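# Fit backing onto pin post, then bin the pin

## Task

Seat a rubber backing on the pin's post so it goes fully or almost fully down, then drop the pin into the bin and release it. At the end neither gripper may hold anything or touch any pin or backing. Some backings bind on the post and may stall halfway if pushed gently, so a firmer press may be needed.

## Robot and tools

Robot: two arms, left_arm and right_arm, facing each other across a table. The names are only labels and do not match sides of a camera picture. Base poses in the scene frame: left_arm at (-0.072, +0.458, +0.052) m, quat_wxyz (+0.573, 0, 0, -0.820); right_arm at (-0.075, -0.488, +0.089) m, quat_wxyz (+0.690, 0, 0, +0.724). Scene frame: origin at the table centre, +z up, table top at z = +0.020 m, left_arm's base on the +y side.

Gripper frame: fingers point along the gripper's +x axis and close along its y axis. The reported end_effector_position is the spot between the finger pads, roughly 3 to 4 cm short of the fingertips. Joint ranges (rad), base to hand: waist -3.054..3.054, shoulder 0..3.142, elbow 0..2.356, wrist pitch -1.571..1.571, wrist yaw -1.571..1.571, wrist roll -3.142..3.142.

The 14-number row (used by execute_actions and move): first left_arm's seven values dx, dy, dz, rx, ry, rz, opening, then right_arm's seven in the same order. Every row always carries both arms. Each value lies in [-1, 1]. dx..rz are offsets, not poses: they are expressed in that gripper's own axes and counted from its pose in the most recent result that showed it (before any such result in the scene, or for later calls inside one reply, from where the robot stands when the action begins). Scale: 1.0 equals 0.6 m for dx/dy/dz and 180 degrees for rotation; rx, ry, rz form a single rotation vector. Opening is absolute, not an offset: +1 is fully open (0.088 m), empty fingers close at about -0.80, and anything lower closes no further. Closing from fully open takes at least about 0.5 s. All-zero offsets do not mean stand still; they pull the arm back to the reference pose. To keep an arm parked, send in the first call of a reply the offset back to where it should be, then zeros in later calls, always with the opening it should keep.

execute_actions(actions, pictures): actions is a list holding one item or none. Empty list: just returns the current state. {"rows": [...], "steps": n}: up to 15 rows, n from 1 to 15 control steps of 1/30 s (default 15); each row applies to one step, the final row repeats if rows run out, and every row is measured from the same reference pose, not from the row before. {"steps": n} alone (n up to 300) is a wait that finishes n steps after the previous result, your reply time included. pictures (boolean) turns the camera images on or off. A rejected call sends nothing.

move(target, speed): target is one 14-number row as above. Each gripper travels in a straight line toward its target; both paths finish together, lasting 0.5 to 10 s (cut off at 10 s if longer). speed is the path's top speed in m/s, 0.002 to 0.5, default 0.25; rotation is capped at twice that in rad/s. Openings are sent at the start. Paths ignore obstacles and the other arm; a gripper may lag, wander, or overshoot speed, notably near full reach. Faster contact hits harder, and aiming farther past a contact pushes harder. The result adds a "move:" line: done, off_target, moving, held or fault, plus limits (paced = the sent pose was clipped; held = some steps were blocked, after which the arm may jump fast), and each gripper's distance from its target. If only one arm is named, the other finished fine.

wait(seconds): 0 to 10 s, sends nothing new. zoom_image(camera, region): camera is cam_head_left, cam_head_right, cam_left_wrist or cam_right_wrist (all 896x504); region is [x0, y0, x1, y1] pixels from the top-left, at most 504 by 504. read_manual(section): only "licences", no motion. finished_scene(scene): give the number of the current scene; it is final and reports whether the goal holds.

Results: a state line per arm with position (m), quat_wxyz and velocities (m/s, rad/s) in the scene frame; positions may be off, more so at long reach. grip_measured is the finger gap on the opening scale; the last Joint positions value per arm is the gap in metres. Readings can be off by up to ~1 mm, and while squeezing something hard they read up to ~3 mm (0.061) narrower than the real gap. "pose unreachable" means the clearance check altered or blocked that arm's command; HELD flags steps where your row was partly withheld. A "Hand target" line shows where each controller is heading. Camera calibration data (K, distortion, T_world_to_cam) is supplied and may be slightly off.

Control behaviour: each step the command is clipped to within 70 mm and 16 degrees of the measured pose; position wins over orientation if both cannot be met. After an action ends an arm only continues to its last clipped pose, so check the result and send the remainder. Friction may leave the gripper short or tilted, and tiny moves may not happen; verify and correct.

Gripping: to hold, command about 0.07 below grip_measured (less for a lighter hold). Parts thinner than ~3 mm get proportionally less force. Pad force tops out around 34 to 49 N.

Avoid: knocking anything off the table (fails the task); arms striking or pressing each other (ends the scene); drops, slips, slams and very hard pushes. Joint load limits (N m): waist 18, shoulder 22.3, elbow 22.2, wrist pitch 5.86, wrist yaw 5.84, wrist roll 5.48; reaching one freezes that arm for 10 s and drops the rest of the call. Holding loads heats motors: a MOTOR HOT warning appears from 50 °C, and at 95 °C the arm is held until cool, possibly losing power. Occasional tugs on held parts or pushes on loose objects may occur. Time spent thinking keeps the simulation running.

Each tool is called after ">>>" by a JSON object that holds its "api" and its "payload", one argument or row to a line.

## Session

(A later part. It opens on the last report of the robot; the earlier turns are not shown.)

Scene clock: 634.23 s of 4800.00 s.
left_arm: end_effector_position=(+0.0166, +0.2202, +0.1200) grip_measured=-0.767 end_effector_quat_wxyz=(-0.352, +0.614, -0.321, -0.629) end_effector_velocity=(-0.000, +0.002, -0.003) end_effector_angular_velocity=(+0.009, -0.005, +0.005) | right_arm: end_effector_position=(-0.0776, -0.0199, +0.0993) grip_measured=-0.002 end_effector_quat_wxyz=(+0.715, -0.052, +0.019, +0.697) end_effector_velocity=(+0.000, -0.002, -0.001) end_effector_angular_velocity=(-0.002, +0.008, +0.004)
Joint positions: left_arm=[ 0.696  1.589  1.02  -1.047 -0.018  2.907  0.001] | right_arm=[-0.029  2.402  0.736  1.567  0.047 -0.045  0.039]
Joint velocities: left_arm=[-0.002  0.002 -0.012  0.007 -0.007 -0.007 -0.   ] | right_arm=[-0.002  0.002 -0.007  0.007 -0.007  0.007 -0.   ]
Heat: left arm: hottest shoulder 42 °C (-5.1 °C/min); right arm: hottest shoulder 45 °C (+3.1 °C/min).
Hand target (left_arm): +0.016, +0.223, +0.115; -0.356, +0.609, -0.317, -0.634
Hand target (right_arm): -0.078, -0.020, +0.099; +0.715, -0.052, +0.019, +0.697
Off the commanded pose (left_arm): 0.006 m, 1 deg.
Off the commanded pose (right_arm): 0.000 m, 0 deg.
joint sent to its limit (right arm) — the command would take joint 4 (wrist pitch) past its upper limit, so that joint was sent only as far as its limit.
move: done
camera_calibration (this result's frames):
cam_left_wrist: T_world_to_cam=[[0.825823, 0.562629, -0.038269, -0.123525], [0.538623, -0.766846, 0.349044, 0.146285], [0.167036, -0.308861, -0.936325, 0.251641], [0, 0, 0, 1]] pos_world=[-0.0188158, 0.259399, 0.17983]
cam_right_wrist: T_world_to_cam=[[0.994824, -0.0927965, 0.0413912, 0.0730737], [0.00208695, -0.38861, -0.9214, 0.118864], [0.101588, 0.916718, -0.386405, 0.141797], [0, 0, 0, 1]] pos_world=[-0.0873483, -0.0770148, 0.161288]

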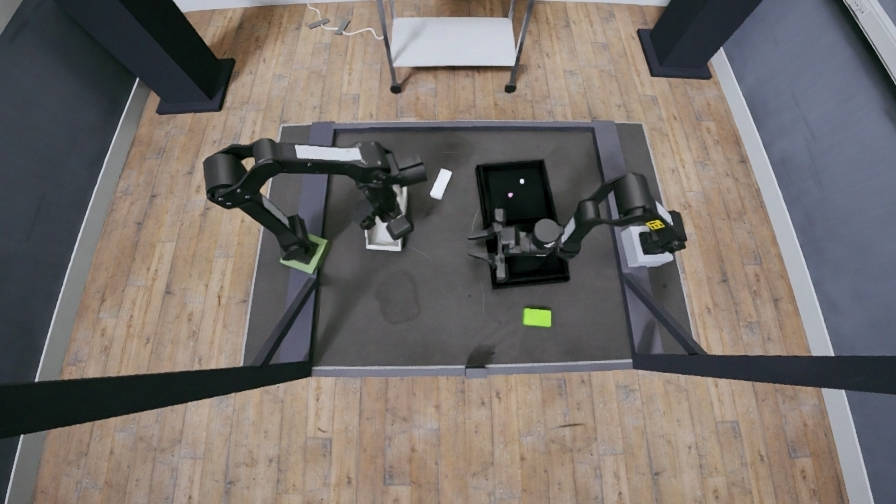

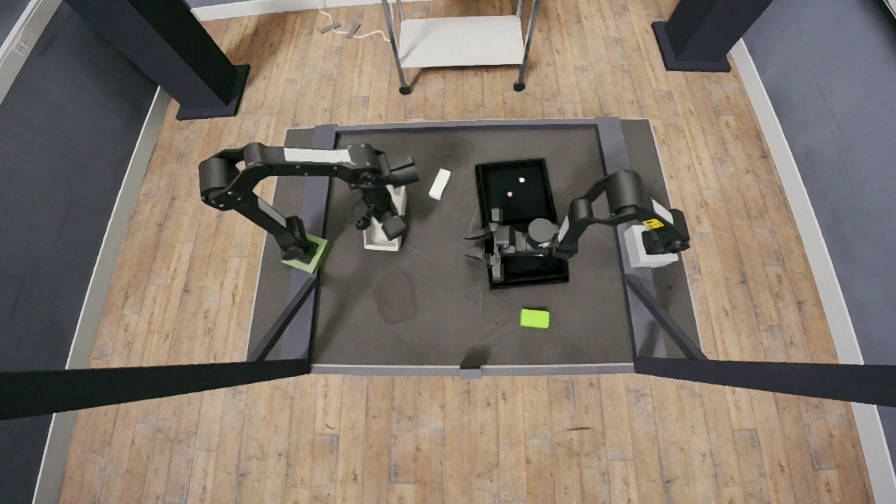

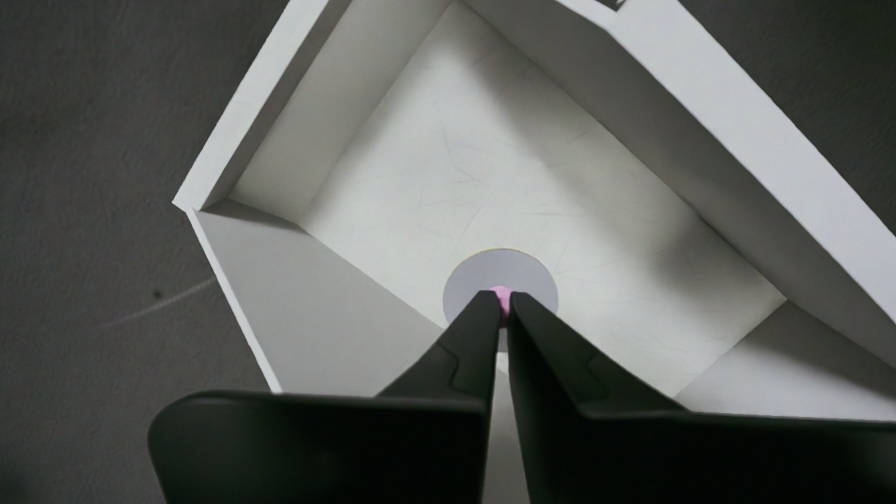

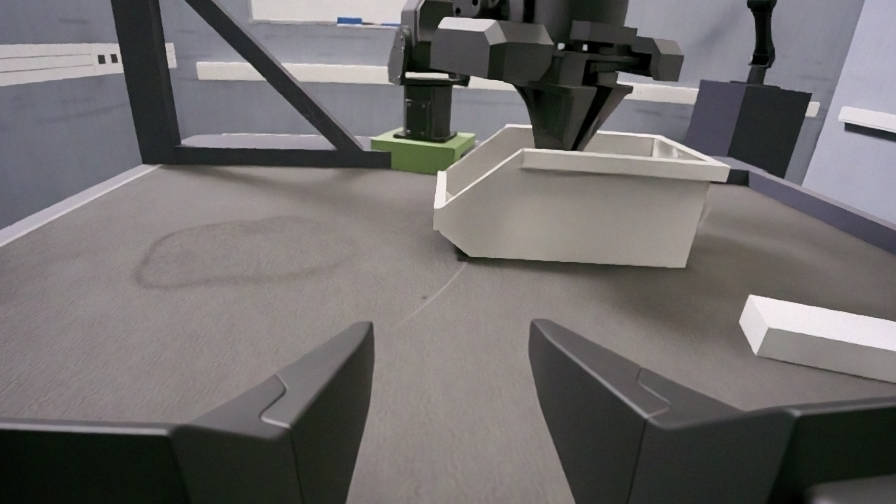

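>>> {"api": "move", "payload": {
  "target": [0.048,-0.006,0.01,0,0,0,-0.88,0,0,0,0,0,0,0.0],
  "speed": 0.03
}}

>>> {"api": "move", "payload": {
  "target": [0,0,0,0,0,0,-0.55,0,0,0,0,0,0,0.0]
}}

>>> {"api": "move", "payload": {
  "target": [-0.13,0,0,0,0,0,-0.55,0,0,0,0,0,0,0.0],
  "speed": 0.1
}}

Scene clock: 638.37 s of 4800.00 s.
left_arm: end_effector_position=(+0.0167, +0.2249, +0.0962) grip_measured=-0.767 end_effector_quat_wxyz=(-0.347, +0.619, -0.324, -0.625) end_effector_velocity=(+0.001, -0.001, -0.000) end_effector_angular_velocity=(-0.004, -0.009, -0.010) | right_arm: end_effector_position=(-0.0776, -0.0199, +0.0993) grip_measured=-0.002 end_effector_quat_wxyz=(+0.715, -0.052, +0.019, +0.697) end_effector_velocity=(+0.000, -0.001, -0.003) end_effector_angular_velocity=(-0.012, -0.007, +0.006)
Joint positions: left_arm=[ 0.703  1.594  0.924 -0.929 -0.018  2.911  0.001] | right_arm=[-0.029  2.402  0.736  1.567  0.047 -0.045  0.039]
Joint velocities: left_arm=[-0.002 -0.002 -0.002  0.007 -0.007  0.007  0.   ] | right_arm=[-0.002  0.002 -0.002 -0.007 -0.007 -0.007 -0.   ]
Heat: left arm: hottest shoulder 41 °C (-6.1 °C/min); right arm: hottest shoulder 45 °C (+2.0 °C/min).
Hand target (left_arm): +0.016, +0.228, +0.092; -0.352, +0.614, -0.321, -0.629
Hand target (right_arm): -0.078, -0.020, +0.099; +0.715, -0.052, +0.019, +0.697
Off the commanded pose (left_arm): 0.006 m, 1 deg.
Off the commanded pose (right_arm): 0.000 m, 0 deg.
joint sent to its limit (right arm) — the command would take joint 4 (wrist pitch) past its upper limit, so that joint was sent only as far as its limit.
move: done
camera_calibration (this result's frames):
cam_left_wrist: T_world_to_cam=[[0.824756, 0.563884, -0.0425722, -0.127032], [0.538398, -0.759994, 0.364056, 0.155109], [0.172931, -0.323178, -0.930404, 0.233379], [0, 0, 0, 1]] pos_world=[-0.0190983, 0.264937, 0.15526]
cam_right_wrist: T_world_to_cam=[[0.994824, -0.0927965, 0.0413912, 0.0730737], [0.00208695, -0.38861, -0.9214, 0.118864], [0.101588, 0.916718, -0.386405, 0.141797], [0, 0, 0, 1]] pos_world=[-0.0873483, -0.0770148, 0.161288]

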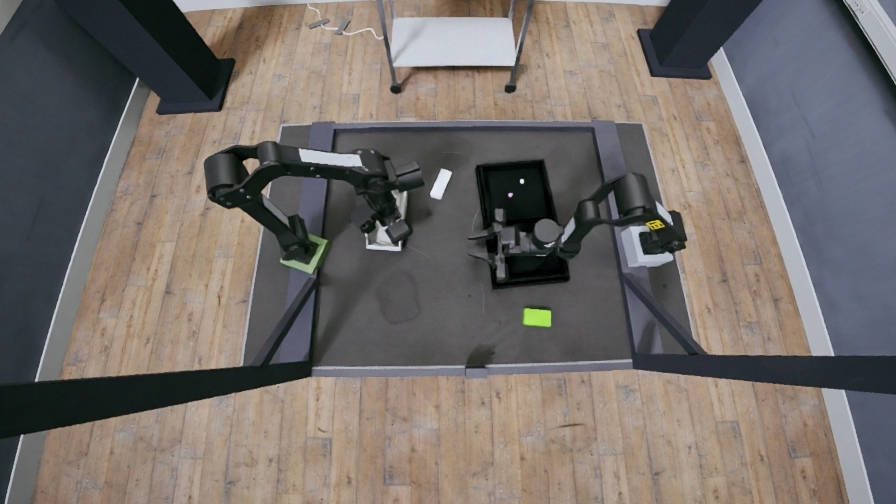

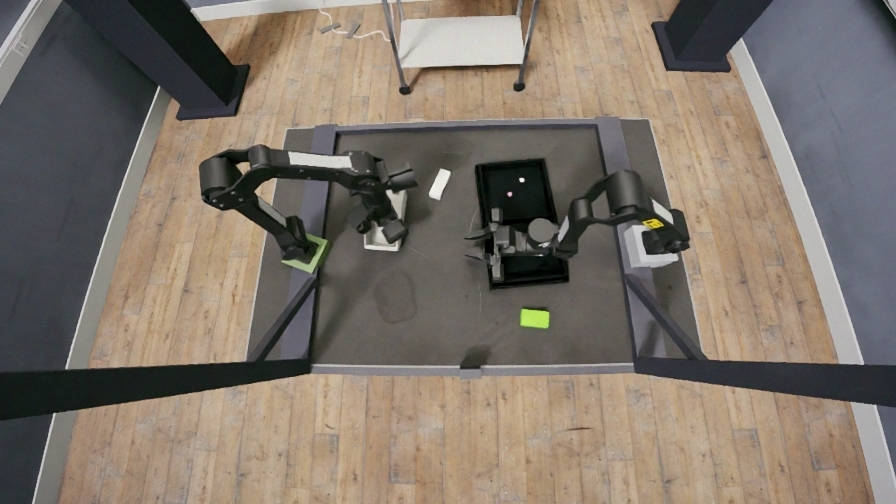

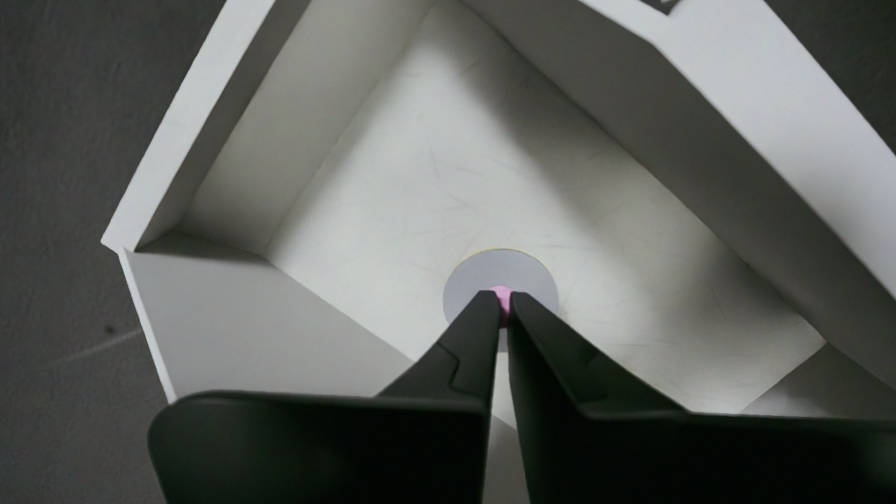

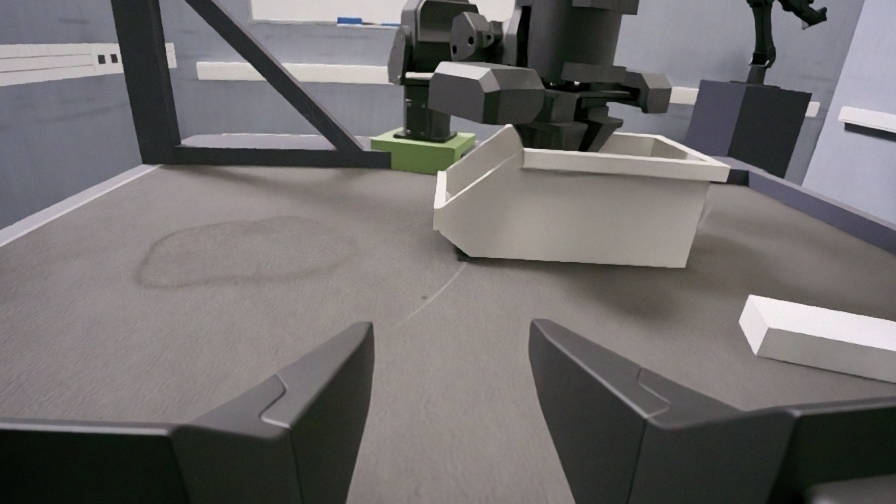

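Scene clock: 639.00 s of 4800.00 s.
left_arm: end_effector_position=(+0.0167, +0.2250, +0.0961) grip_measured=-0.554 end_effector_quat_wxyz=(-0.347, +0.619, -0.324, -0.626) end_effector_velocity=(-0.003, +0.003, -0.001) end_effector_angular_velocity=(+0.009, +0.010, +0.020) | right_arm: end_effector_position=(-0.0776, -0.0199, +0.0993) grip_measured=-0.002 end_effector_quat_wxyz=(+0.715, -0.052, +0.019, +0.697) end_effector_velocity=(+0.002, +0.001, +0.000) end_effector_angular_velocity=(-0.003, -0.007, +0.001)
Joint positions: left_arm=[ 0.703  1.594  0.924 -0.929 -0.018  2.911  0.012] | right_arm=[-0.029  2.402  0.736  1.567  0.047 -0.045  0.039]
Joint velocities: left_arm=[-0.002 -0.002 -0.007 -0.007  0.007 -0.022  0.001] | right_arm=[-0.007 -0.002  0.002 -0.007 -0.007 -0.007 -0.   ]
Heat: left arm: hottest shoulder 41 °C (-6.1 °C/min); right arm: hottest shoulder 45 °C (+2.0 °C/min).
Hand target (left_arm): +0.017, +0.225, +0.096; -0.347, +0.619, -0.324, -0.626
Hand target (right_arm): -0.078, -0.020, +0.099; +0.715, -0.052, +0.019, +0.697
Off the commanded pose (left_arm): 0.000 m, 0 deg.
Off the commanded pose (right_arm): 0.000 m, 0 deg.
joint sent to its limit (right arm) — the command would take joint 4 (wrist pitch) past its upper limit, so that joint was sent only as far as its limit.
move: done
camera_calibration (this result's frames):
cam_left_wrist: T_world_to_cam=[[0.82475, 0.563899, -0.0424786, -0.127079], [0.538446, -0.760124, 0.363713, 0.155313], [0.172809, -0.322845, -0.930542, 0.233284], [0, 0, 0, 1]] pos_world=[-0.019133, 0.265031, 0.155194]
cam_right_wrist: T_world_to_cam=[[0.994824, -0.0927965, 0.0413912, 0.0730737], [0.00208695, -0.38861, -0.9214, 0.118864], [0.101588, 0.916718, -0.386405, 0.141797], [0, 0, 0, 1]] pos_world=[-0.0873483, -0.0770148, 0.161288]

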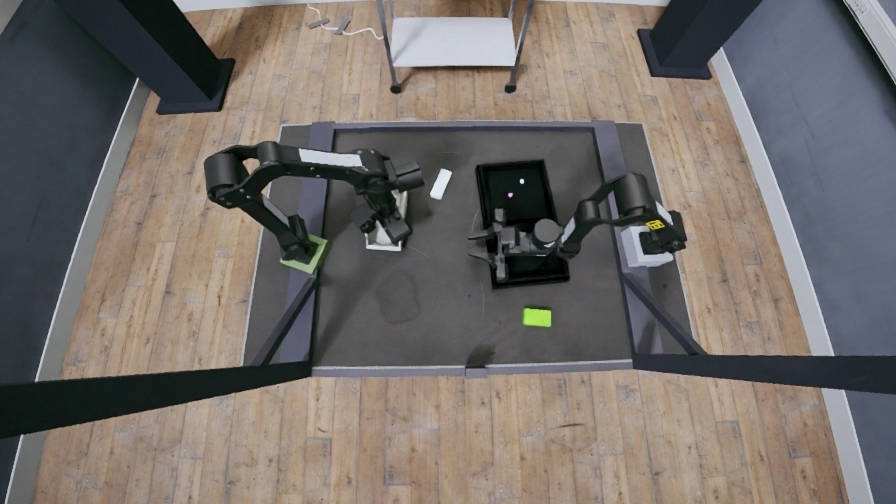

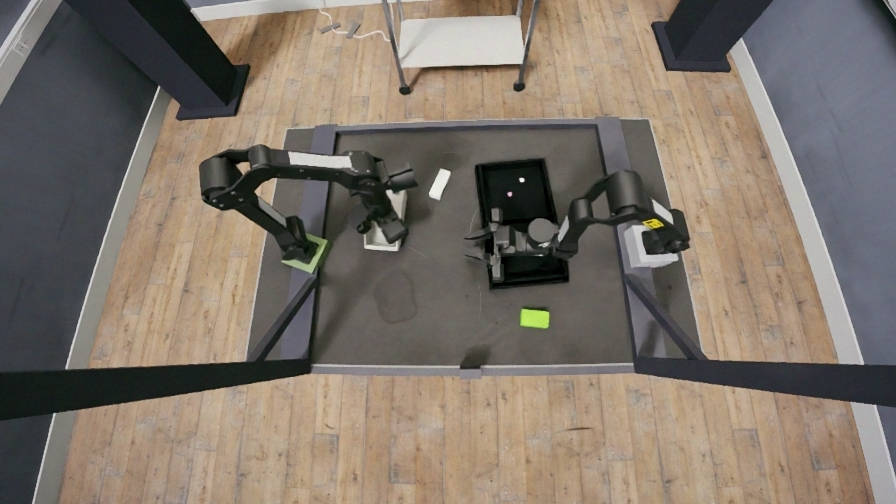

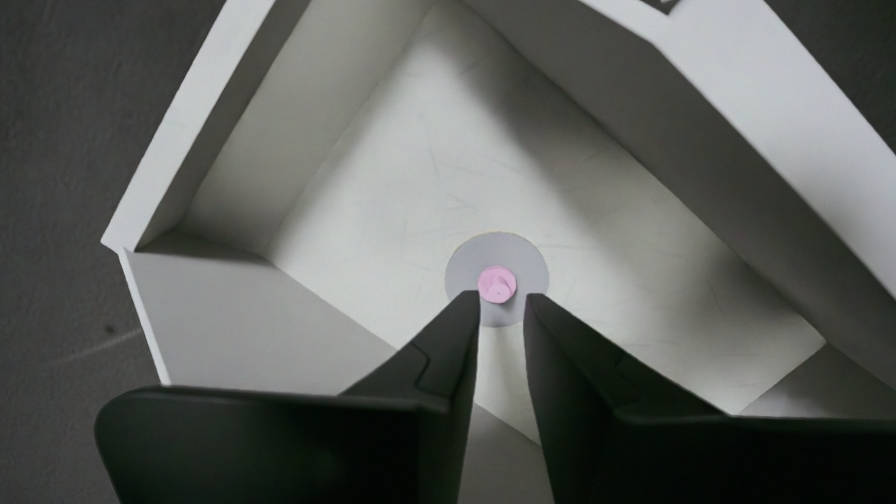

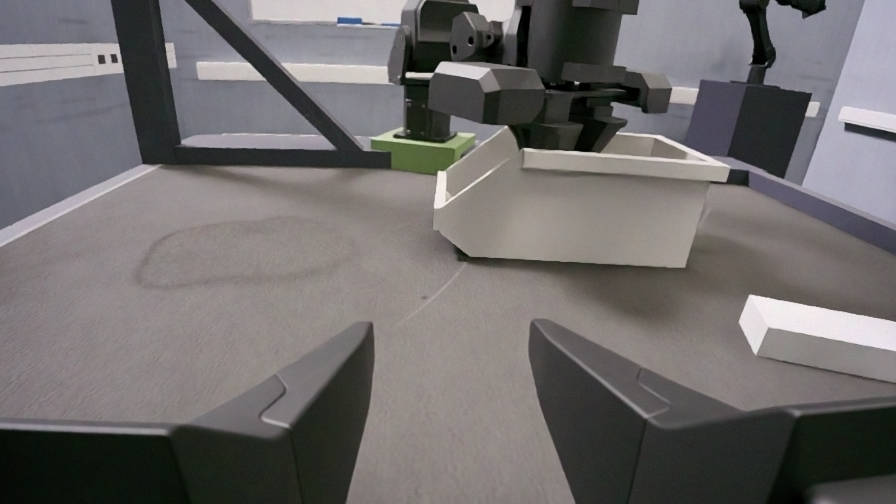

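Scene clock: 640.23 s of 4800.00 s.
left_arm: end_effector_position=(+0.0162, +0.2257, +0.1689) grip_measured=-0.552 end_effector_quat_wxyz=(-0.351, +0.614, -0.320, -0.630) end_effector_velocity=(+0.001, -0.001, +0.004) end_effector_angular_velocity=(-0.004, -0.010, +0.005) | right_arm: end_effector_position=(-0.0776, -0.0199, +0.0993) grip_measured=-0.002 end_effector_quat_wxyz=(+0.715, -0.052, +0.019, +0.697) end_effector_velocity=(+0.005, +0.000, -0.003) end_effector_angular_velocity=(-0.018, -0.023, -0.012)
Joint positions: left_arm=[ 0.702  1.526  1.157 -1.248 -0.018  2.911  0.012] | right_arm=[-0.029  2.402  0.736  1.567  0.047 -0.045  0.039]
Joint velocities: left_arm=[-0.002 -0.002  0.012 -0.007 -0.007 -0.007 -0.   ] | right_arm=[-0.007 -0.002  0.002 -0.022  0.007 -0.022 -0.   ]
Heat: left arm: hottest shoulder 41 °C (-6.1 °C/min); right arm: hottest shoulder 45 °C (+2.0 °C/min).
Hand target (left_arm): +0.016, +0.223, +0.174; -0.347, +0.619, -0.324, -0.625
Hand target (right_arm): -0.078, -0.020, +0.099; +0.715, -0.052, +0.019, +0.697
Off the commanded pose (left_arm): 0.006 m, 1 deg.
Off the commanded pose (right_arm): 0.000 m, 0 deg.
joint sent to its limit (right arm) — the command would take joint 4 (wrist pitch) past its upper limit, so that joint was sent only as far as its limit.
move: done
camera_calibration (this result's frames):
cam_left_wrist: T_world_to_cam=[[0.824942, 0.563921, -0.0382599, -0.124715], [0.539966, -0.766273, 0.348227, 0.133576], [0.167055, -0.307926, -0.936629, 0.299016], [0, 0, 0, 1]] pos_world=[-0.0191958, 0.26476, 0.228781]
cam_right_wrist: T_world_to_cam=[[0.994824, -0.0927965, 0.0413912, 0.0730737], [0.00208695, -0.38861, -0.9214, 0.118864], [0.101588, 0.916718, -0.386405, 0.141797], [0, 0, 0, 1]] pos_world=[-0.0873483, -0.0770148, 0.161288]

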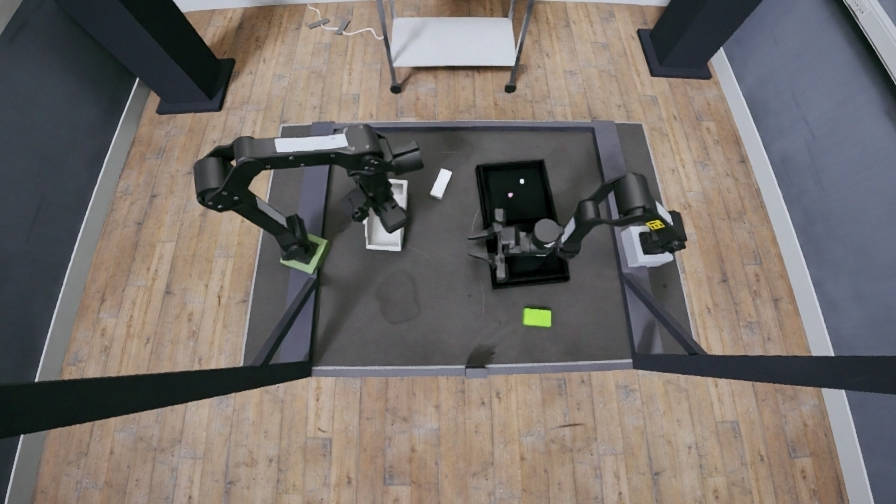

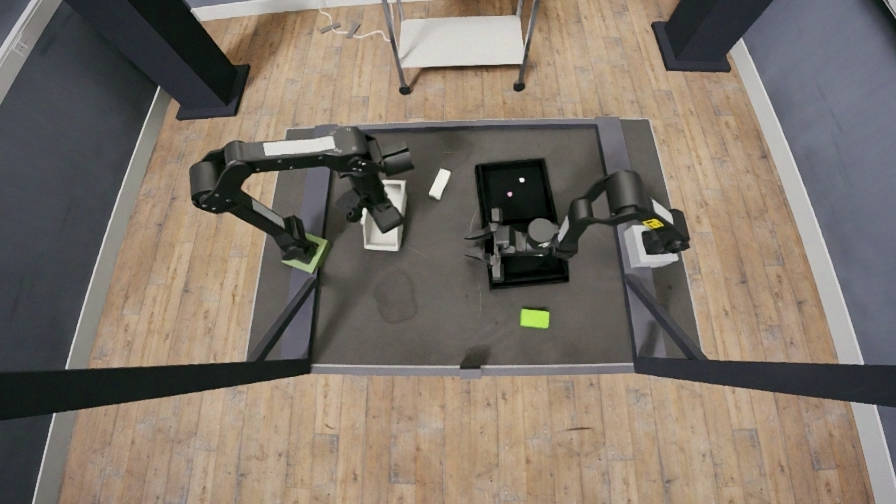

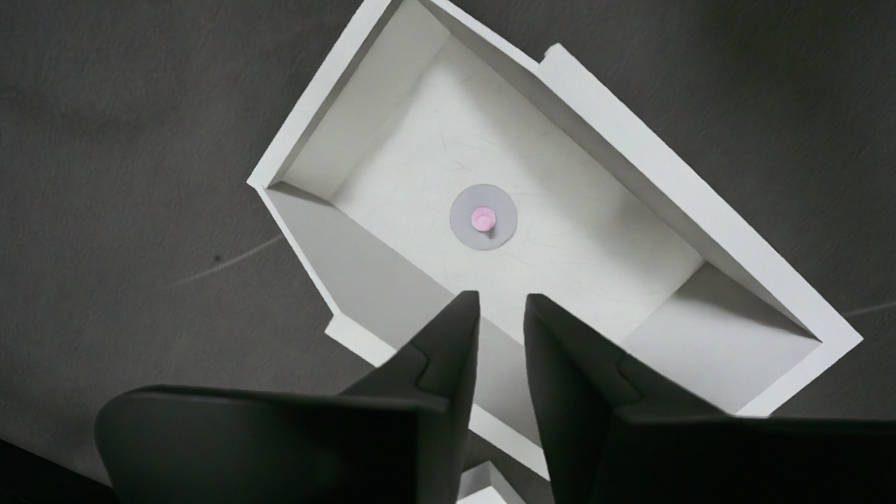

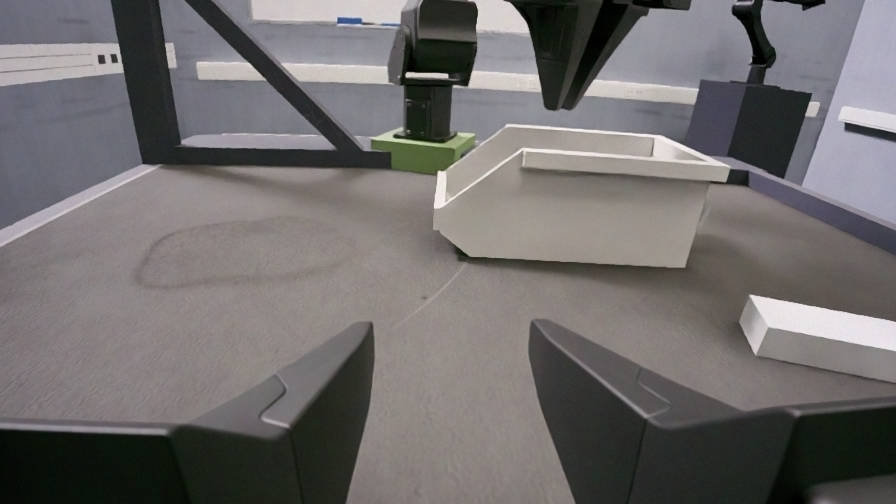

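>>> {"api": "finished_scene", "payload": {
  "scene": 2
}}

The scene is finished: the task was done.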